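## Task

Press fully home, until it stops and clicks into its latch, each drive blank that carries a blue sticker, and do not touch any blank without one. The rack is loose on the table: tilting it beyond a slight amount means failure, and it must finish in its original spot. A blank that stays in only because the robot is still holding it does not count.

## Robot and tools

Robot: two six-joint arms with parallel grippers, named left_arm and right_arm. The names are labels, not image sides. In the shared scene frame the origin sits on the table top midway between the arms, +x points out across the table, +z points up, and left_arm is on the +y side. The left_arm root is at (+0.033, +0.283, 0) m and the right_arm root at (+0.047, -0.296, 0) m, both facing roughly along +x (small yaw, quat_wxyz (+1.000,0,0,+0.006) and (+0.997,0,0,+0.079)).

Tool execute_actions, argument actions: a list holding one item or nothing. An empty list only reports the state. A motion item is {"rows": [...], "steps": n} with n from 1 to 15 control steps, each 1/30 s (default 15). Each row is used for one step; if rows run out, the last one keeps being used. A wait item is {"steps": n} with n up to 300 and sends nothing new; it returns once that many steps have elapsed since the previous result, counting your reply time. Optional pictures: false skips the camera images. A refused call moves nothing.

Row layout: one flat list of 14 numbers covering both arms, always all 14 even if one arm stays still. Numbers 1-6 are left_arm joint targets in radians, absolute angles in the same convention as the Joint positions line, in order waist, shoulder, elbow, wrist pitch, wrist yaw, wrist roll; number 7 is left_arm gripper opening; numbers 8-14 repeat this for right_arm. Stated joint ranges: waist -2.618 to 3.054, shoulder 0.000 to 3.142, elbow 0.000 to 3.142, wrist pitch -1.571 to 1.571, wrist yaw -1.571 to 1.571, wrist roll -2.094 to 2.094. Real ends may differ by up to 0.036 rad. A target more than 0.036 rad beyond a stated end, and beyond the joint's last reported angle, gets the call refused; a target past the real end is clipped to it, and the result may say "joint sent to its limit" (possibly referring to an earlier, still-running action). Opening is an absolute value from -1 (closed) to +1 (fully open, 0.094 m between pads).

Motion behaviour: joints move at limited speed. Each step the sent target stays within a lead of the measured angle: 0.202 rad waist, 0.258 shoulder, 0.238 elbow, 0.573 wrist pitch, 0.522 wrist yaw and roll. If targets would move a gripper more than 70 mm from where it is, all that arm's targets are pulled back proportionally. Friction may leave a joint up to about 0.031 rad short, and tiny changes may not move it. Between calls the arms keep heading for the last row sent, until everything has nearly stopped or a step is HELD; then only a new action continues or presses further. Fingers already moving keep moving. The simulation runs while you think and write.

Results: the state line gives, per arm, end_effector_position (m) and end_effector_quat_wxyz in the scene frame. That point lies between the finger pads, about 1 cm behind the tips; fingers point along gripper +z and open along its y. Printed positions can be off, more so at long reach. Joint positions and Joint velocities list, per arm, six joints (rad, rad/s) then pad gap (m, m/s). grip_measured is the measured opening on the command scale; each gripper may read off by up to about 1 mm. To hold something, command roughly 0.03 below grip_measured; pad force tops out near 50-62 N and is weaker on parts under about 2 mm thick. "joint command not followed" means a clearance check altered or blocked some joint targets; HELD marks steps where your row was partly or wholly not sent.

Cameras: cam_head_left, cam_head_right, cam_high, cam_low, cam_left_wrist, cam_right_wrist, each 504x504. Tool zoom_image takes camera and region [x0, y0, x1, y1] in pixels of that camera's latest image (origin top-left, at most 504 by 504) and returns a sharper crop; use it to check sticker colours and whether blanks are flush.

Tool read_manual (section "licences", the default) only returns licence text. Tool finished_scene takes scene, the number of the current scene, ends it irreversibly and grades it; the goal must already hold on its own, with the robot not pressing anything in. Its result gives the next task.

Motor heat: sustained load warms motors. From 75 °C a MOTOR HOT warning appears; at 90 °C that arm halts for 10 s; at 100 °C it goes limp and drops. These appear as OVER-TEMPERATURE FAULT lines.

Avoid: arms touching or pushing each other, knocking anything off the table, tipping or sliding the loose rack (push straight along the slot, gently, perhaps steadying the rack with the other arm, and leave it where it began), pushing unmarked blanks, slams, drops and very hard presses. Smooth, short, low-effort motion is preferred.

Each tool is called after "Call:" as name(argument=value, ...) on one line, values as JSON.

## Session

Call:
execute_actions(actions=[])

Scene clock: 0.00 s of 4500.00 s.
left_arm: end_effector_position=(+0.1170, +0.0300, +0.1028) grip_measured=+1.000 end_effector_quat_wxyz=(+0.089, +0.897, +0.060, +0.429) | right_arm: end_effector_position=(+0.2543, -0.5457, +0.3244) grip_measured=+1.000 end_effector_quat_wxyz=(+0.226, +0.874, +0.229, +0.364)
Joint positions: left_arm=[-1.796  1.545  0.918 -1.038 -0.904  1.179  0.094] | right_arm=[-1.362  1.338  1.602 -1.186 -0.654  1.652  0.094]
Joint velocities: left_arm=[-0.012  0.007  0.017 -0.051  0.037  0.037  0.   ] | right_arm=[ 0.002 -0.022 -0.002  0.037 -0.022  0.066  0.   ]

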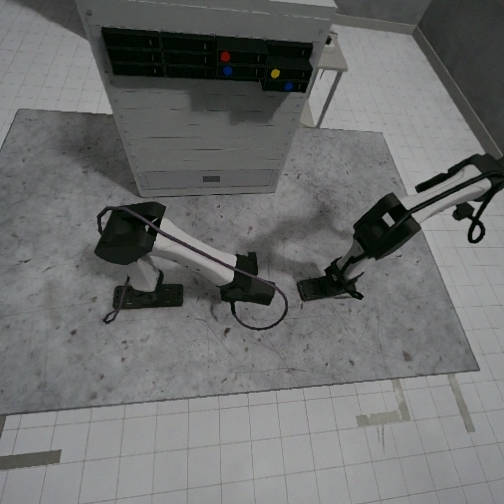

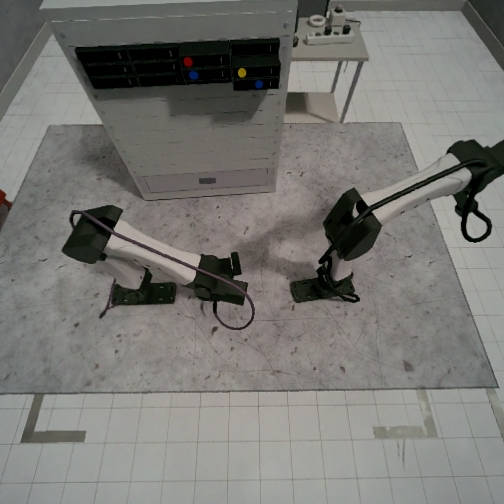

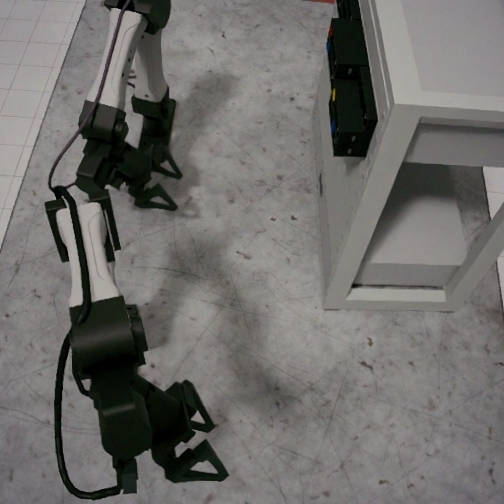

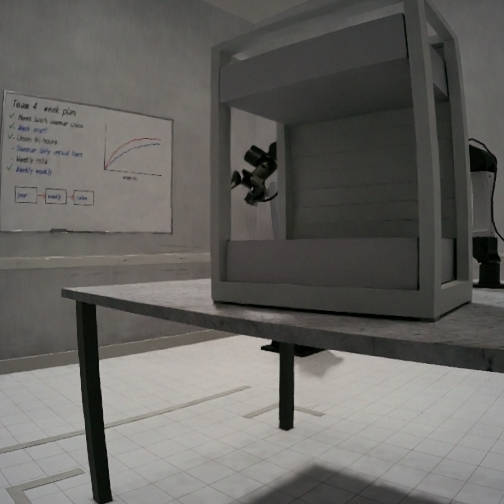

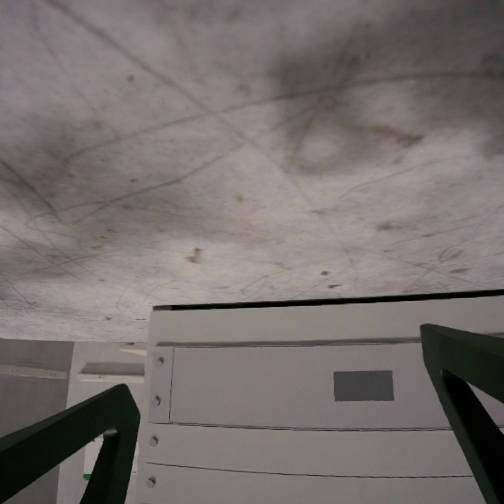

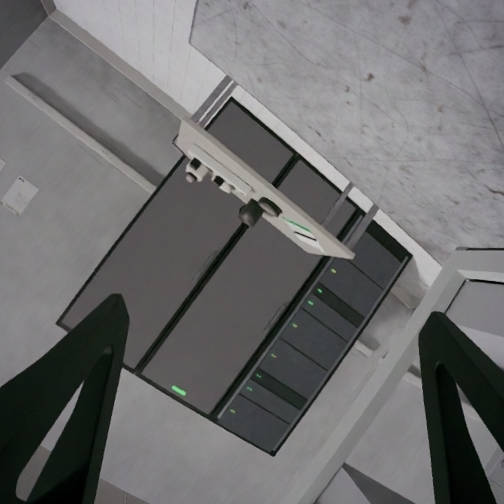

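Call:
zoom_image(camera="cam_head_left", region=[90, 0, 350, 130])

Call:
zoom_image(camera="cam_head_right", region=[60, 0, 320, 130])

Call:
zoom_image(camera="cam_high", region=[290, 0, 504, 214])

Region (90, 0, 350, 130) of cam_head_left's 504x504 image, scaled by 1.938, with more detail than that image has.

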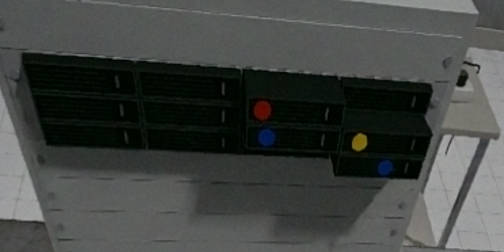

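Region (60, 0, 320, 130) of cam_head_right's 504x504 image, scaled by 1.938, with more detail than that image has.

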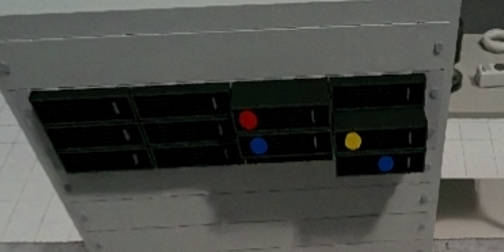

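Region (290, 0, 504, 214) of cam_high's 504x504 image, scaled by 2.355, with more detail than that image has.

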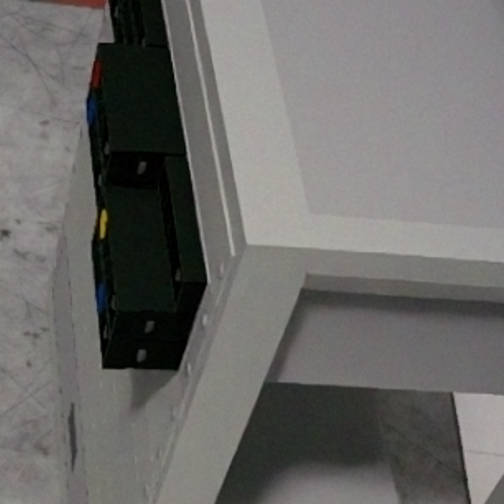

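Call:
execute_actions(actions=[{"rows":[[-1.147,1.156,1.389,-0.233,-1.147,0,-1,-1.362,1.338,1.602,-1.186,-0.654,1.652,-1]]}])

Call:
execute_actions(actions=[{"steps":30}])

Scene clock: 56.53 s of 4500.00 s.
left_arm: end_effector_position=(+0.2275, -0.0128, +0.3601) grip_measured=-0.996 end_effector_quat_wxyz=(+0.583, +0.495, +0.607, +0.218) | right_arm: end_effector_position=(+0.2543, -0.5457, +0.3244) grip_measured=-0.988 end_effector_quat_wxyz=(+0.226, +0.874, +0.229, +0.364)
Joint positions: left_arm=[-1.438  1.247  1.282 -0.505 -1.05   0.626  0.   ] | right_arm=[-1.362  1.338  1.602 -1.186 -0.654  1.652  0.001]
Joint velocities: left_arm=[ 0.994 -0.408  0.642  0.96  -0.33  -1.502 -0.   ] | right_arm=[ 0.002 -0.007  0.042 -0.066 -0.037 -0.095 -0.001]
Steps of this call (steps 1 to 90: nothing new was sent; then 53.03 s passed at rest; steps 91 to 105: all 15 steps of this action). Readings (joint positions):
91: left_arm=[-1.787 1.538 0.923 -1.021 -0.911 1.152] | right_arm=[-1.362 1.338 1.602 -1.186 -0.654 1.652]
92: left_arm=[-1.766 1.523 0.938 -0.987 -0.922 1.115] | right_arm=[-1.362 1.338 1.602 -1.186 -0.654 1.652]
94: left_arm=[-1.716 1.476 0.987 -0.907 -0.948 1.043] | right_arm=[-1.362 1.338 1.602 -1.186 -0.654 1.652]
98: left_arm=[-1.624 1.373 1.094 -0.747 -0.991 0.907] | right_arm=[-1.362 1.338 1.602 -1.186 -0.654 1.652]
105: the state above

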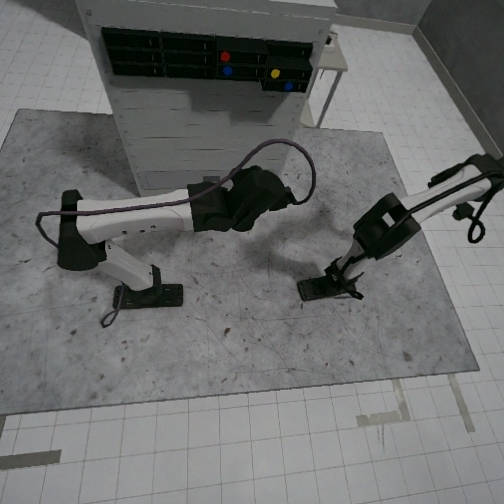

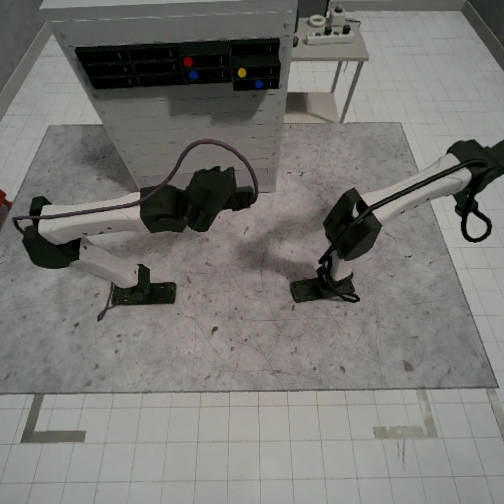

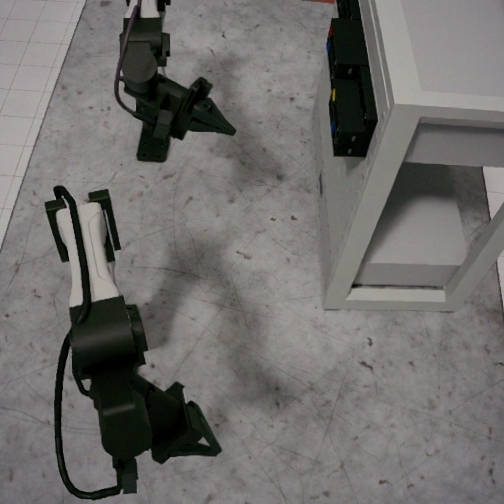

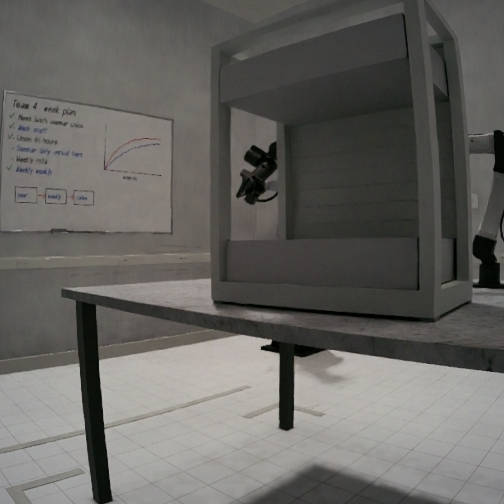

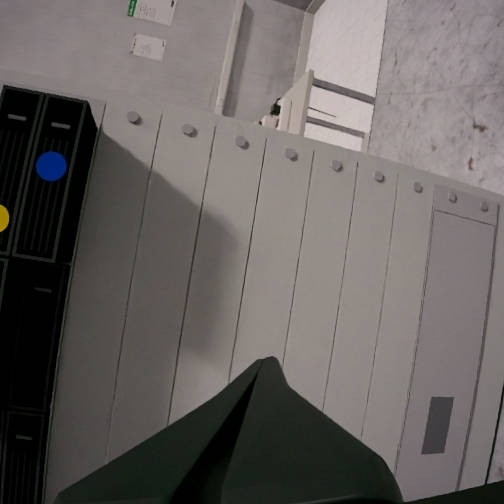

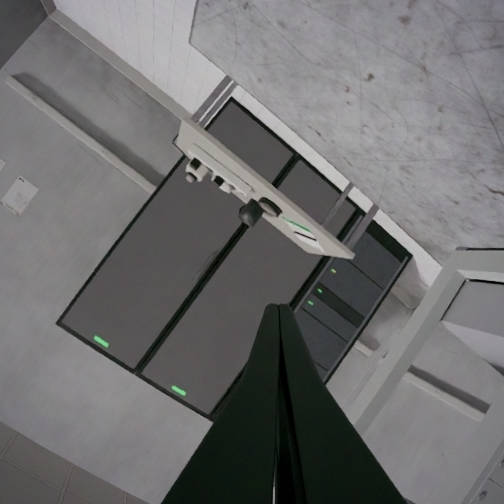

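Scene clock: 57.53 s of 4500.00 s.
left_arm: end_effector_position=(+0.2936, +0.0910, +0.4695) grip_measured=-0.996 end_effector_quat_wxyz=(+0.707, +0.003, +0.707, +0.004) | right_arm: end_effector_position=(+0.2543, -0.5457, +0.3244) grip_measured=-0.988 end_effector_quat_wxyz=(+0.226, +0.874, +0.229, +0.364)
Joint positions: left_arm=[-1.152  1.154  1.386 -0.233 -1.14   0.009  0.   ] | right_arm=[-1.362  1.338  1.602 -1.186 -0.654  1.652  0.001]
Joint velocities: left_arm=[ 0.007 -0.002 -0.002  0.022 -0.022 -0.022 -0.001] | right_arm=[ 0.007 -0.007  0.012  0.037  0.007  0.022  0.   ]
Steps of this call (steps 1 to 30: the robot went on to your last target). Readings (joint positions):
1: left_arm=[-1.400 1.233 1.303 -0.471 -1.058 0.570] | right_arm=[-1.362 1.338 1.602 -1.186 -0.654 1.652]
2: left_arm=[-1.357 1.220 1.322 -0.437 -1.067 0.508] | right_arm=[-1.362 1.338 1.602 -1.186 -0.654 1.652]
4: left_arm=[-1.256 1.196 1.353 -0.372 -1.086 0.366] | right_arm=[-1.362 1.338 1.602 -1.186 -0.654 1.652]
8: left_arm=[-1.152 1.159 1.383 -0.275 -1.128 0.153] | right_arm=[-1.362 1.338 1.602 -1.186 -0.654 1.652]
30: the state above

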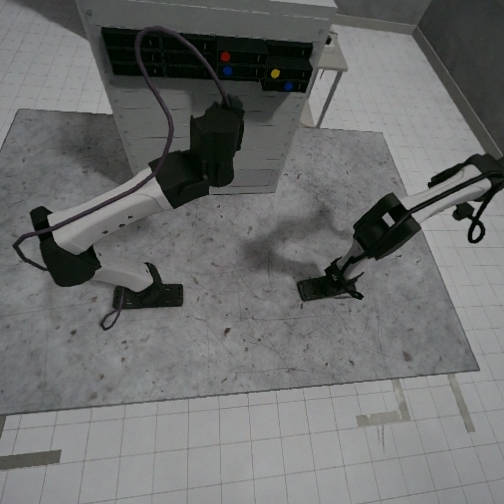

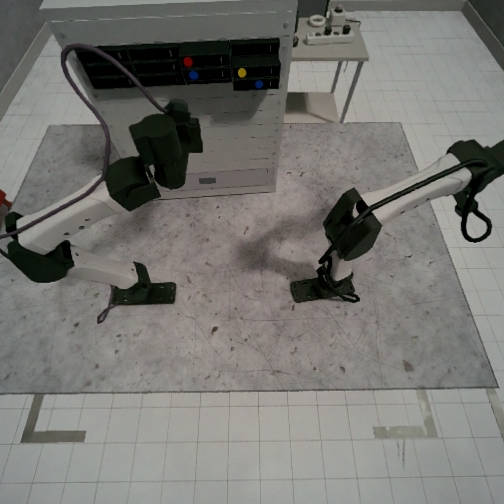

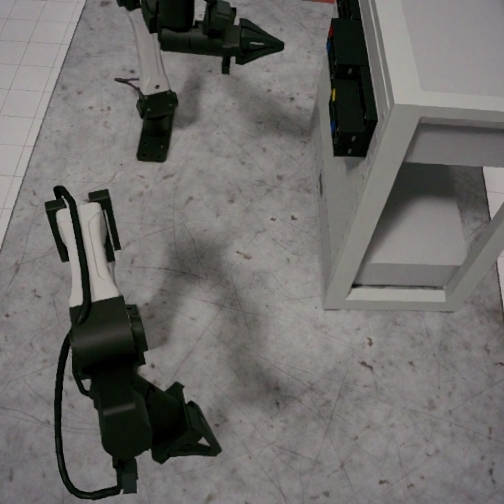

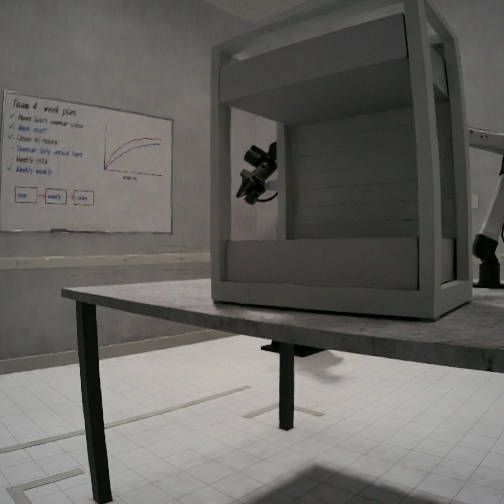

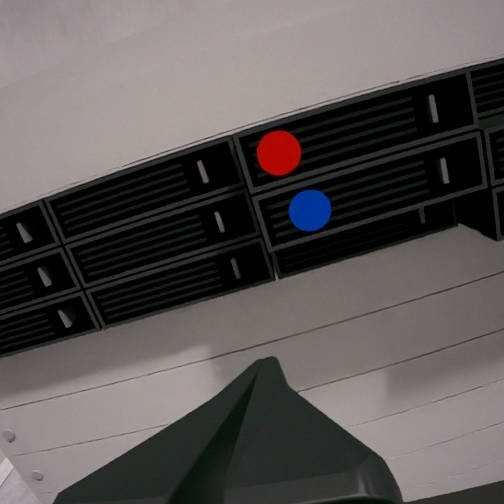

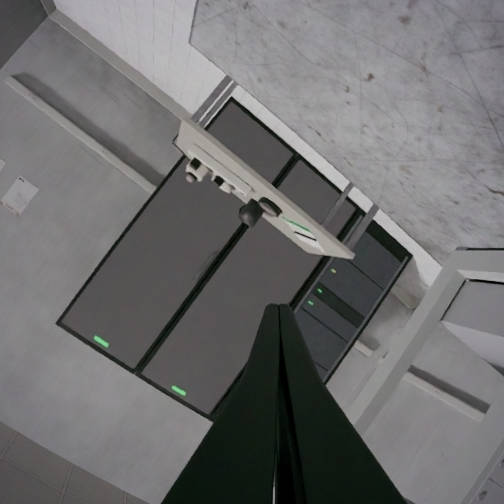

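Call:
execute_actions(actions=[{"rows":[[-1.07,1.332,1.211,0.421,-1.038,1.57,-1,-1.362,1.338,1.602,-1.186,-0.654,1.652,-1]]}], pictures=false)

Call:
execute_actions(actions=[{"steps":25}])

Scene clock: 96.90 s of 4500.00 s.
left_arm: end_effector_position=(+0.3404, +0.0345, +0.4394) grip_measured=-0.997 end_effector_quat_wxyz=(+0.637, +0.352, +0.558, +0.398) | right_arm: end_effector_position=(+0.2543, -0.5457, +0.3244) grip_measured=-0.988 end_effector_quat_wxyz=(+0.226, +0.874, +0.229, +0.364)
Joint positions: left_arm=[-1.08   1.344  1.214  0.391 -1.047  1.348  0.   ] | right_arm=[-1.362  1.338  1.602 -1.186 -0.654  1.652  0.001]
Joint velocities: left_arm=[-0.002 -0.012 -0.007  0.256 -0.007  1.473 -0.   ] | right_arm=[-0.007  0.007 -0.007  0.007 -0.051  0.022  0.   ]
Steps of this call (steps 1 to 15: the robot went on to your last target; steps 16 to 90: nothing new was sent; then 35.87 s passed at rest; steps 91 to 105: all 15 steps of this action). Readings (joint positions):
91: left_arm=[-1.143 1.161 1.364 -0.160 -1.132 0.070] | right_arm=[-1.362 1.338 1.602 -1.186 -0.654 1.652]
92: left_arm=[-1.122 1.178 1.335 -0.042 -1.119 0.160] | right_arm=[-1.362 1.338 1.602 -1.186 -0.654 1.652]
94: left_arm=[-1.089 1.242 1.282 0.142 -1.096 0.354] | right_arm=[-1.362 1.338 1.602 -1.186 -0.654 1.652]
98: left_arm=[-1.080 1.345 1.220 0.284 -1.060 0.748] | right_arm=[-1.362 1.338 1.602 -1.186 -0.654 1.652]
105: the state above

Scene clock: 97.73 s of 4500.00 s.
left_arm: end_effector_position=(+0.3398, +0.0353, +0.4443) grip_measured=-0.997 end_effector_quat_wxyz=(+0.601, +0.399, +0.518, +0.459) | right_arm: end_effector_position=(+0.2543, -0.5457, +0.3244) grip_measured=-0.988 end_effector_quat_wxyz=(+0.226, +0.874, +0.229, +0.364)
Joint positions: left_arm=[-1.08   1.344  1.214  0.421 -1.044  1.561  0.   ] | right_arm=[-1.362  1.338  1.602 -1.186 -0.654  1.652  0.001]
Joint velocities: left_arm=[-0.012 -0.002 -0.002 -0.095 -0.022 -0.037  0.001] | right_arm=[ 0.007 -0.027 -0.002 -0.051  0.007  0.022 -0.   ]
Steps of this call (steps 1 to 25: the robot went on to your last target). Readings (joint positions):
1: left_arm=[-1.080 1.344 1.214 0.398 -1.047 1.391] | right_arm=[-1.362 1.338 1.602 -1.186 -0.654 1.652]
2: left_arm=[-1.080 1.344 1.214 0.403 -1.046 1.425] | right_arm=[-1.362 1.338 1.602 -1.186 -0.654 1.652]
4: left_arm=[-1.080 1.344 1.214 0.409 -1.045 1.474] | right_arm=[-1.362 1.338 1.602 -1.186 -0.654 1.652]
8: left_arm=[-1.080 1.344 1.214 0.416 -1.045 1.526] | right_arm=[-1.362 1.338 1.602 -1.186 -0.654 1.652]
25: the state above

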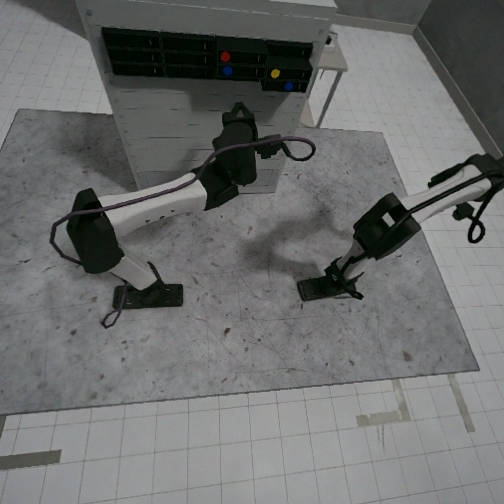

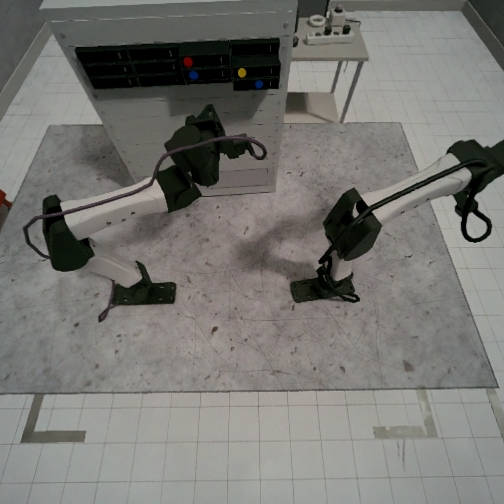

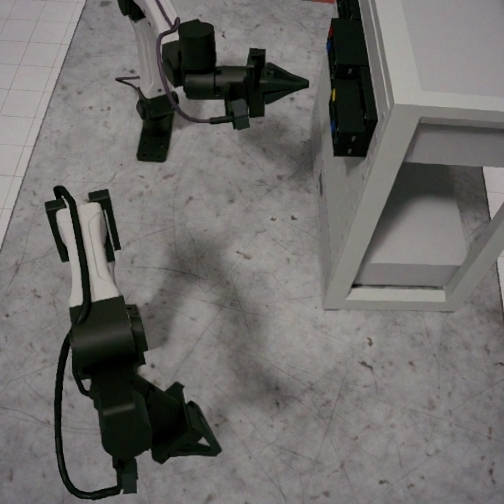

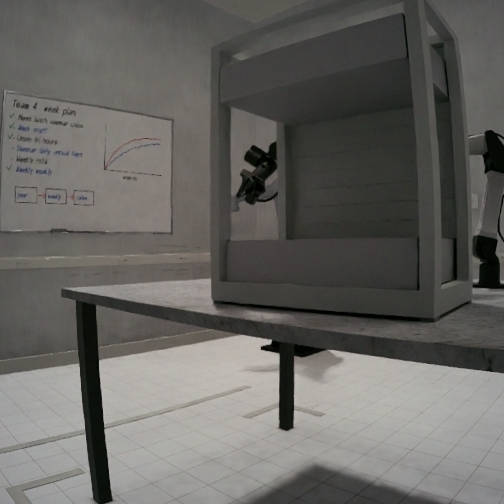

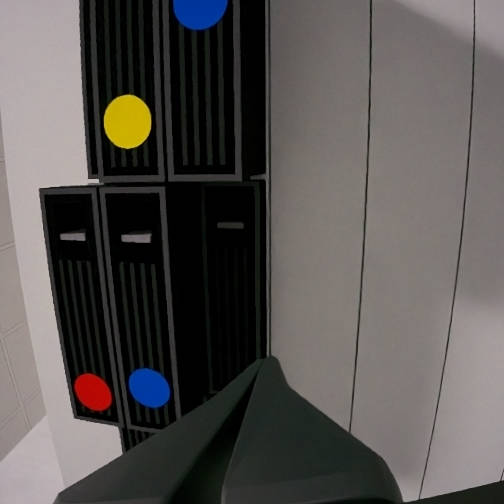

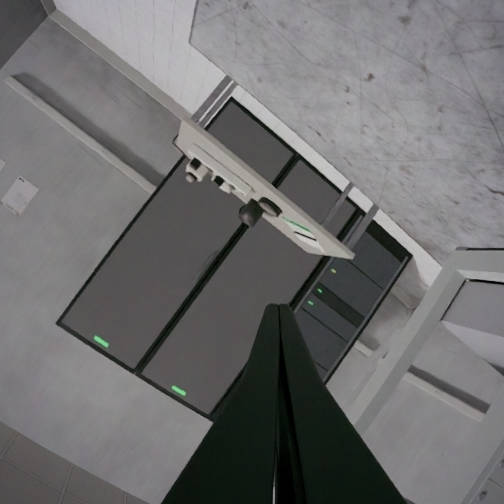

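Call:
execute_actions(actions=[{"rows":[[-1.07,1.352,1.347,0.305,-1.038,-1.3,-1,-1.362,1.338,1.602,-1.186,-0.654,1.652,-1]]}], pictures=false)

Call:
execute_actions(actions=[{"steps":45}])

Scene clock: 108.80 s of 4500.00 s.
left_arm: end_effector_position=(+0.3372, +0.0395, +0.4798) grip_measured=-0.997 end_effector_quat_wxyz=(+0.758, -0.056, +0.646, -0.067) | right_arm: end_effector_position=(+0.2543, -0.5457, +0.3244) grip_measured=-0.988 end_effector_quat_wxyz=(+0.226, +0.874, +0.229, +0.364)
Joint positions: left_arm=[-1.08   1.35   1.343  0.328 -1.042  0.105  0.   ] | right_arm=[-1.362  1.338  1.602 -1.186 -0.654  1.652  0.001]
Joint velocities: left_arm=[ 0.007 -0.012  0.002 -0.125  0.007 -2.806  0.001] | right_arm=[ 0.007 -0.017 -0.012  0.007 -0.037  0.022  0.   ]
Steps of this call (steps 1 to 15: the robot went on to your last target; steps 16 to 90: nothing new was sent; then 7.57 s passed at rest; steps 91 to 105: all 15 steps of this action). Readings (joint positions):
91: left_arm=[-1.080 1.345 1.231 0.395 -1.045 1.486] | right_arm=[-1.362 1.338 1.602 -1.186 -0.654 1.652]
92: left_arm=[-1.080 1.353 1.264 0.369 -1.045 1.386] | right_arm=[-1.362 1.338 1.602 -1.186 -0.654 1.652]
94: left_arm=[-1.080 1.355 1.314 0.352 -1.042 1.190] | right_arm=[-1.362 1.338 1.602 -1.186 -0.654 1.652]
98: left_arm=[-1.080 1.350 1.343 0.351 -1.042 0.794] | right_arm=[-1.362 1.338 1.602 -1.186 -0.654 1.652]
105: the state above

Scene clock: 110.30 s of 4500.00 s.
left_arm: end_effector_position=(+0.3374, +0.0392, +0.4789) grip_measured=-0.997 end_effector_quat_wxyz=(+0.538, -0.457, +0.462, -0.537) | right_arm: end_effector_position=(+0.2543, -0.5457, +0.3244) grip_measured=-0.988 end_effector_quat_wxyz=(+0.226, +0.874, +0.229, +0.364)
Joint positions: left_arm=[-1.08   1.35   1.343  0.321 -1.042 -1.291  0.   ] | right_arm=[-1.362  1.338  1.602 -1.186 -0.654  1.652  0.001]
Joint velocities: left_arm=[ 0.007  0.017 -0.007  0.051 -0.051 -0.022 -0.   ] | right_arm=[ 0.007 -0.012  0.007  0.051 -0.095 -0.007 -0.001]
Steps of this call (steps 1 to 45: the robot went on to your last target). Readings (joint positions):
1: left_arm=[-1.080 1.350 1.343 0.326 -1.042 0.007] | right_arm=[-1.362 1.338 1.602 -1.186 -0.654 1.652]
2: left_arm=[-1.080 1.350 1.343 0.326 -1.042 -0.092] | right_arm=[-1.362 1.338 1.602 -1.186 -0.654 1.652]
4: left_arm=[-1.080 1.350 1.343 0.325 -1.042 -0.288] | right_arm=[-1.362 1.338 1.602 -1.186 -0.654 1.652]
8: left_arm=[-1.080 1.350 1.343 0.323 -1.042 -0.682] | right_arm=[-1.362 1.338 1.602 -1.186 -0.654 1.652]
45: the state above
All arms were judged still, so your last target was given up. Only a new action makes them travel on or press farther. Fingers that are still opening or closing keep moving.

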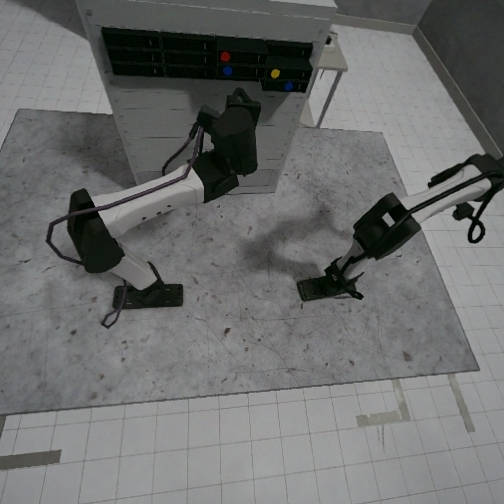

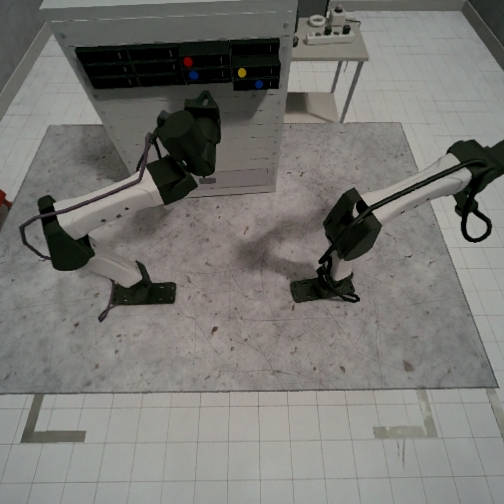

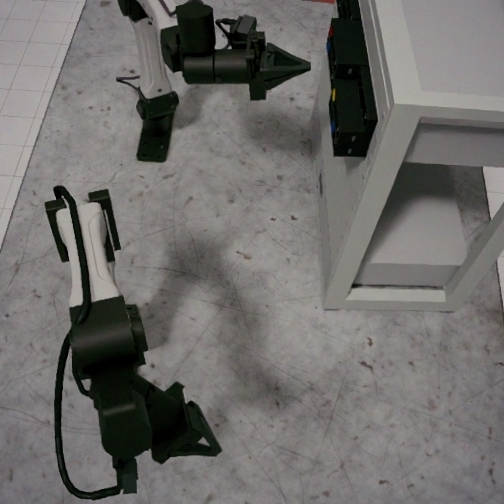

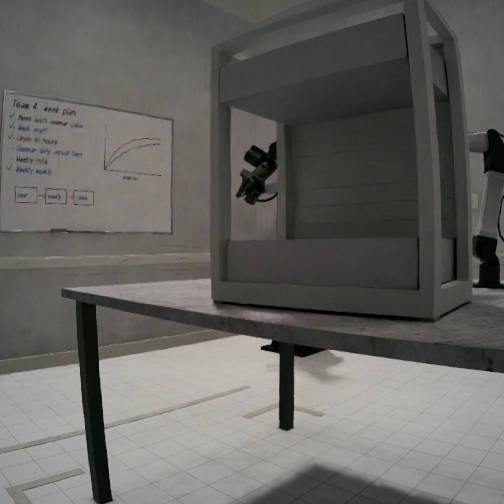

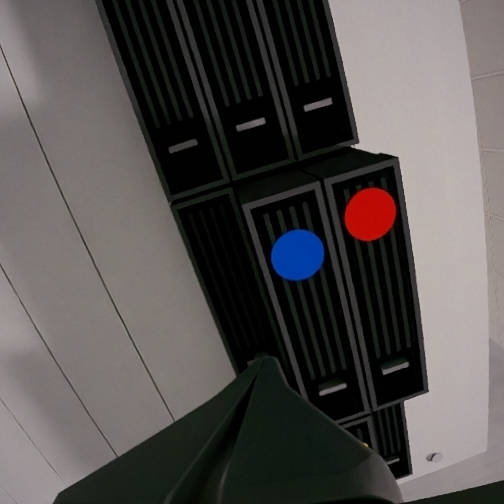

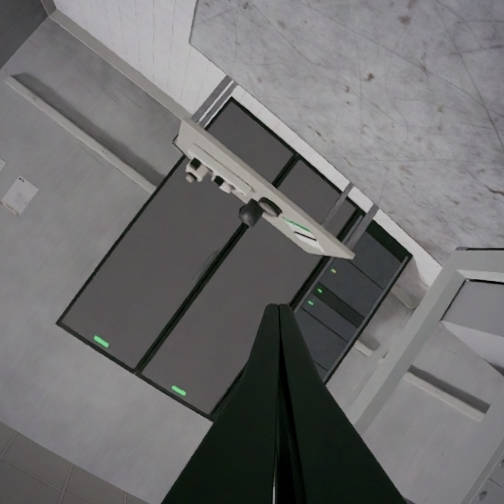

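Call:
execute_actions(actions=[{"rows":[[-1.03,1.405,1.497,0.195,-1.0,-1.32,-1,-1.362,1.338,1.602,-1.186,-0.654,1.652,-1]],"steps":15}], pictures=false)

Call:
execute_actions(actions=[{"steps":10}])

Scene clock: 131.93 s of 4500.00 s.
left_arm: end_effector_position=(+0.3482, +0.0441, +0.5088) grip_measured=-0.997 end_effector_quat_wxyz=(+0.538, -0.460, +0.453, -0.541) | right_arm: end_effector_position=(+0.2543, -0.5457, +0.3244) grip_measured=-0.988 end_effector_quat_wxyz=(+0.226, +0.874, +0.229, +0.364)
Joint positions: left_arm=[-1.039  1.389  1.489  0.217 -1.008 -1.311  0.   ] | right_arm=[-1.362  1.338  1.602 -1.186 -0.654  1.652  0.001]
Joint velocities: left_arm=[-0.002 -0.012 -0.007 -0.037 -0.022 -0.051 -0.002] | right_arm=[-0.002 -0.002 -0.012  0.081 -0.022  0.022 -0.   ]
Steps of this call (steps 1 to 90: nothing new was sent; then 18.13 s passed at rest; steps 91 to 105: all 15 steps of this action). Readings (joint positions):
91: left_arm=[-1.075 1.356 1.366 0.294 -1.040 -1.295] | right_arm=[-1.362 1.338 1.602 -1.186 -0.654 1.652]
92: left_arm=[-1.064 1.374 1.409 0.271 -1.032 -1.298] | right_arm=[-1.362 1.338 1.602 -1.186 -0.654 1.652]
94: left_arm=[-1.045 1.389 1.465 0.253 -1.020 -1.303] | right_arm=[-1.362 1.338 1.602 -1.186 -0.654 1.652]
98: left_arm=[-1.039 1.389 1.489 0.240 -1.013 -1.308] | right_arm=[-1.362 1.338 1.602 -1.186 -0.654 1.652]
105: the state above

Scene clock: 132.27 s of 4500.00 s.
left_arm: end_effector_position=(+0.3483, +0.0437, +0.5082) grip_measured=-0.997 end_effector_quat_wxyz=(+0.538, -0.459, +0.455, -0.541) | right_arm: end_effector_position=(+0.2543, -0.5457, +0.3244) grip_measured=-0.988 end_effector_quat_wxyz=(+0.226, +0.874, +0.229, +0.364)
Joint positions: left_arm=[-1.039  1.389  1.489  0.212 -1.007 -1.311  0.   ] | right_arm=[-1.362  1.338  1.602 -1.186 -0.654  1.652  0.001]
Joint velocities: left_arm=[-0.007 -0.012  0.002 -0.037  0.022 -0.125 -0.001] | right_arm=[ 0.007 -0.017 -0.012 -0.007  0.007 -0.066 -0.001]
Steps of this call (steps 1 to 10: the robot went on to your last target). Readings (joint positions):
1: left_arm=[-1.039 1.389 1.489 0.215 -1.007 -1.311] | right_arm=[-1.362 1.338 1.602 -1.186 -0.654 1.652]
2: left_arm=[-1.039 1.389 1.489 0.215 -1.007 -1.311] | right_arm=[-1.362 1.338 1.602 -1.186 -0.654 1.652]
4: left_arm=[-1.039 1.389 1.489 0.214 -1.007 -1.311] | right_arm=[-1.362 1.338 1.602 -1.186 -0.654 1.652]
8: left_arm=[-1.039 1.389 1.489 0.212 -1.007 -1.311] | right_arm=[-1.362 1.338 1.602 -1.186 -0.654 1.652]
10: the state above

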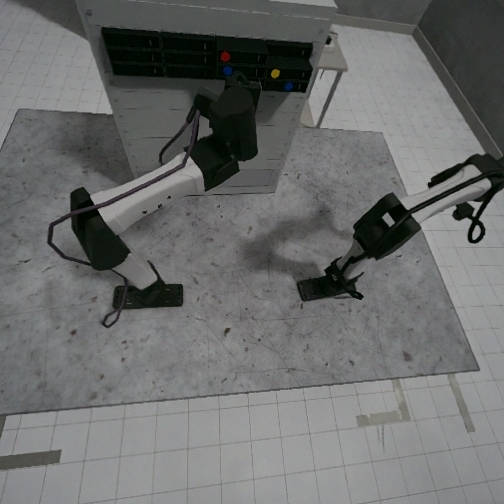

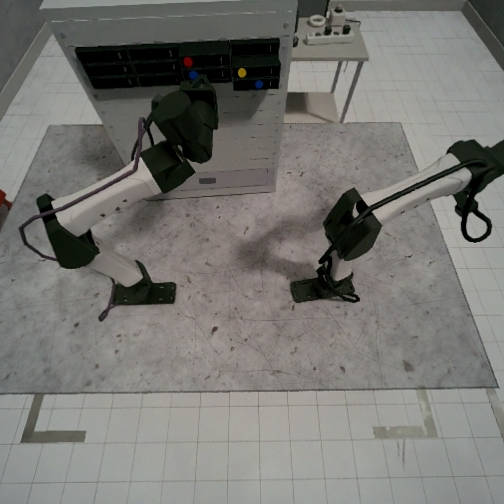

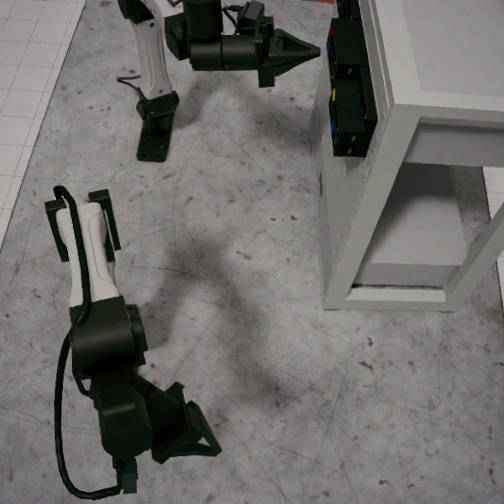

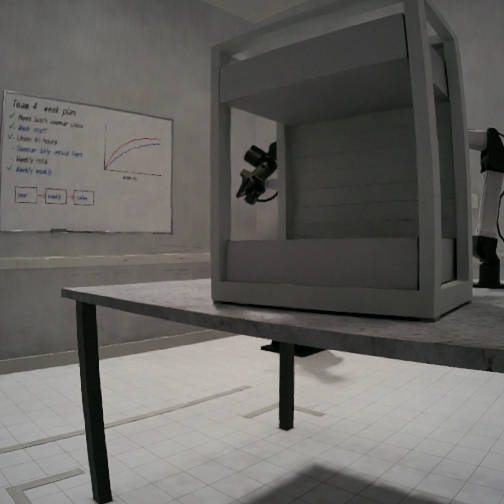

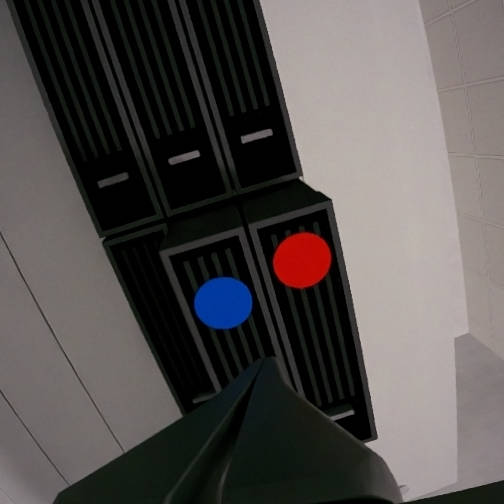

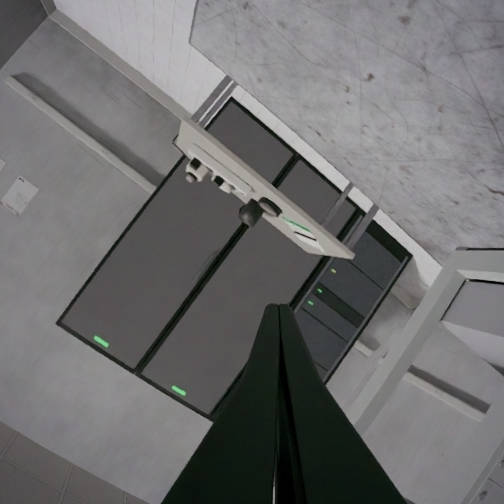

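Call:
execute_actions(actions=[{"rows":[[-1.01,1.42,1.51,0.17,-0.98,-1.33,-1,-1.362,1.338,1.602,-1.186,-0.654,1.652,-1],[-0.99,1.44,1.525,0.16,-0.96,-1.34,-1,-1.362,1.338,1.602,-1.186,-0.654,1.652,-1],[-0.96,1.465,1.543,0.145,-0.941,-1.35,-1,-1.362,1.338,1.602,-1.186,-0.654,1.652,-1]],"steps":15}])

Scene clock: 138.87 s of 4500.00 s.
left_arm: end_effector_position=(+0.3701, +0.0457, +0.5066) grip_measured=-0.997 end_effector_quat_wxyz=(+0.542, -0.462, +0.455, -0.534) | right_arm: end_effector_position=(+0.2543, -0.5457, +0.3244) grip_measured=-0.988 end_effector_quat_wxyz=(+0.226, +0.874, +0.229, +0.364)
Joint positions: left_arm=[-0.975  1.432  1.531  0.181 -0.959 -1.339  0.   ] | right_arm=[-1.362  1.338  1.602 -1.186 -0.654  1.652  0.001]
Joint velocities: left_arm=[ 0.007  0.002  0.002  0.037 -0.007  0.022  0.   ] | right_arm=[-0.012 -0.002 -0.002 -0.037  0.022  0.022 -0.   ]
Steps of this call (steps 1 to 15: the robot went on to your last target; steps 16 to 90: nothing new was sent; then 3.10 s passed at rest; steps 91 to 105: all 15 steps of this action). Readings (joint positions):
91: left_arm=[-1.037 1.389 1.489 0.209 -1.003 -1.313] | right_arm=[-1.362 1.338 1.602 -1.186 -0.654 1.652]
92: left_arm=[-1.029 1.392 1.493 0.202 -0.997 -1.316] | right_arm=[-1.362 1.338 1.602 -1.186 -0.654 1.652]
94: left_arm=[-0.996 1.413 1.519 0.192 -0.979 -1.325] | right_arm=[-1.362 1.338 1.602 -1.186 -0.654 1.652]
98: left_arm=[-0.975 1.432 1.531 0.184 -0.962 -1.334] | right_arm=[-1.362 1.338 1.602 -1.186 -0.654 1.652]
105: the state above

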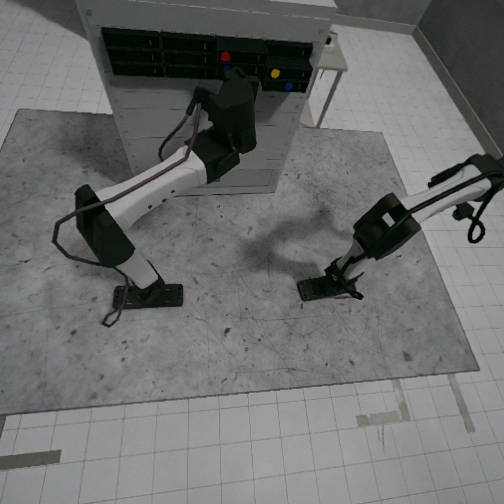

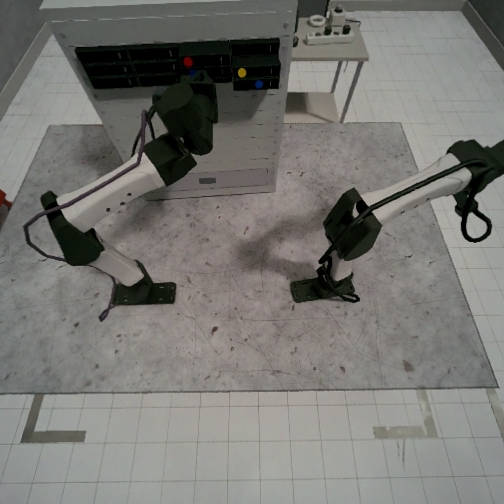

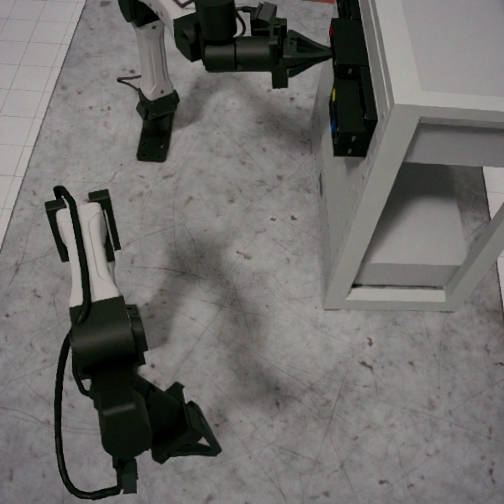

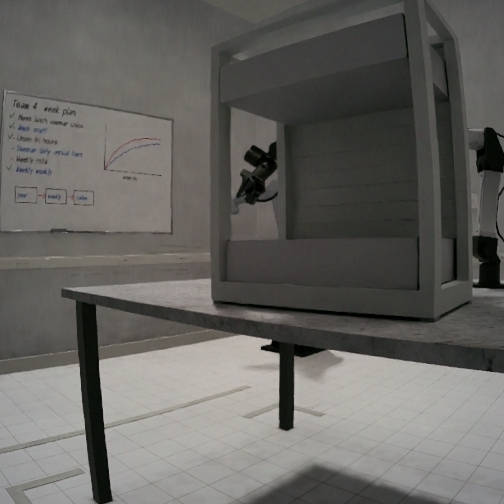

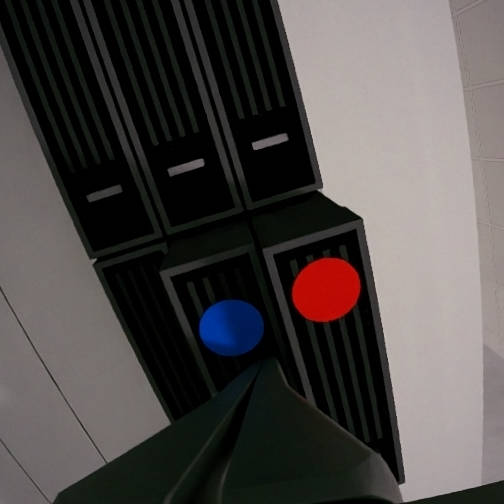

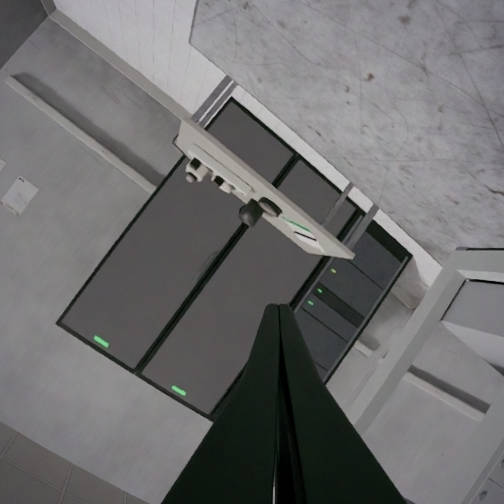

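Call:
execute_actions(actions=[{"rows":[[-0.975,1.44,1.485,0.18,-0.95,-1.35,-1,-1.362,1.338,1.602,-1.186,-0.654,1.652,-1]],"steps":12}])

Scene clock: 147.13 s of 4500.00 s.
left_arm: end_effector_position=(+0.3707, +0.0446, +0.5037) grip_measured=-0.997 end_effector_quat_wxyz=(+0.542, -0.462, +0.454, -0.536) | right_arm: end_effector_position=(+0.2543, -0.5457, +0.3244) grip_measured=-0.988 end_effector_quat_wxyz=(+0.226, +0.874, +0.229, +0.364)
Joint positions: left_arm=[-0.975  1.432  1.516  0.199 -0.957 -1.34   0.   ] | right_arm=[-1.362  1.338  1.602 -1.186 -0.654  1.652  0.001]
Joint velocities: left_arm=[ 0.012  0.012 -0.012  0.037 -0.007 -0.007  0.   ] | right_arm=[-0.007 -0.002 -0.007  0.007  0.022  0.007  0.   ]
Steps of this call (steps 1 to 15: the robot went on to your last target; steps 16 to 90: nothing new was sent; then 4.87 s passed at rest; steps 91 to 102: all 12 steps of this action). Readings (joint positions):
91: left_arm=[-0.975 1.432 1.528 0.184 -0.959 -1.340] | right_arm=[-1.362 1.338 1.602 -1.186 -0.654 1.652]
92: left_arm=[-0.975 1.432 1.525 0.189 -0.959 -1.340] | right_arm=[-1.362 1.338 1.602 -1.186 -0.654 1.652]
94: left_arm=[-0.975 1.432 1.519 0.194 -0.958 -1.340] | right_arm=[-1.362 1.338 1.602 -1.186 -0.654 1.652]
98: left_arm=[-0.975 1.432 1.516 0.198 -0.957 -1.340] | right_arm=[-1.362 1.338 1.602 -1.186 -0.654 1.652]
102: the state above

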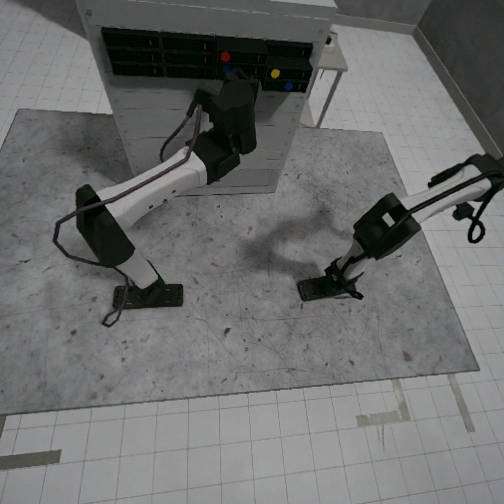

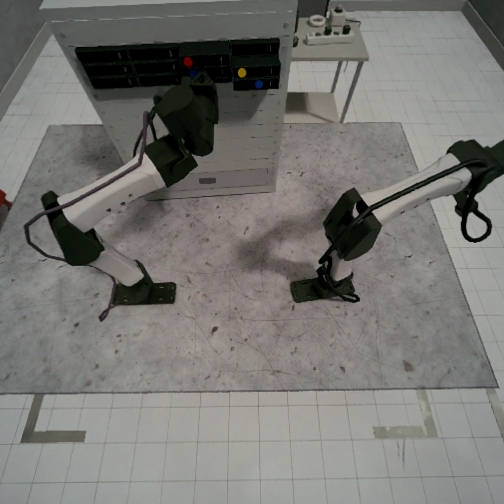

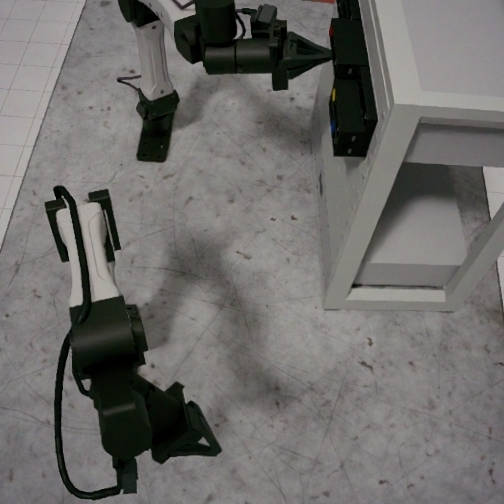

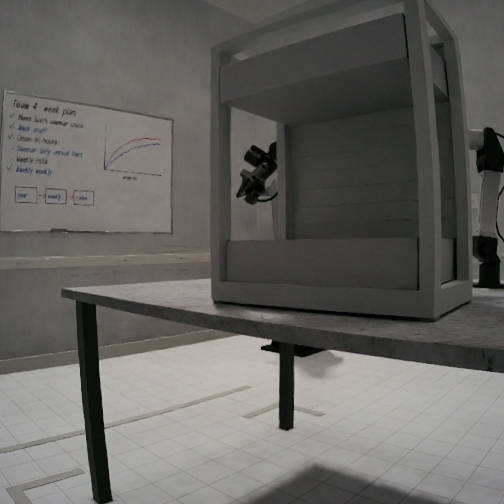

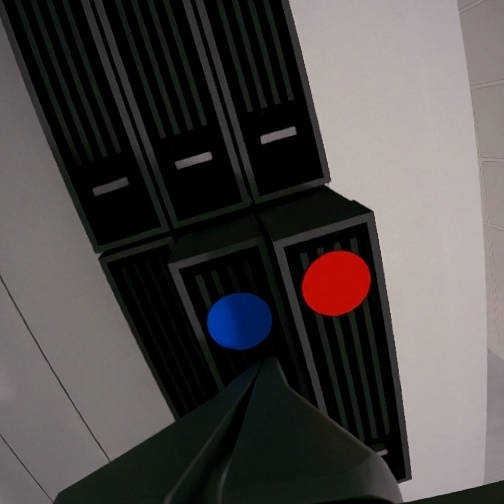

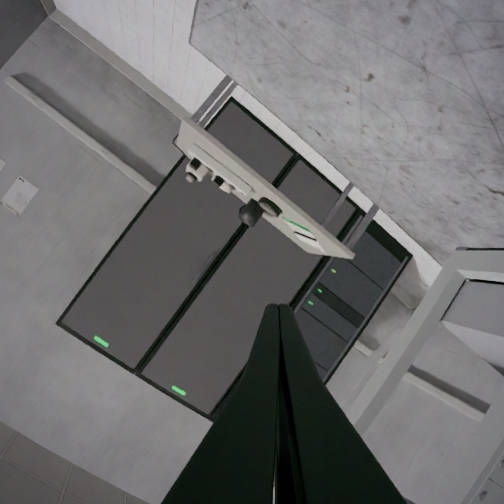

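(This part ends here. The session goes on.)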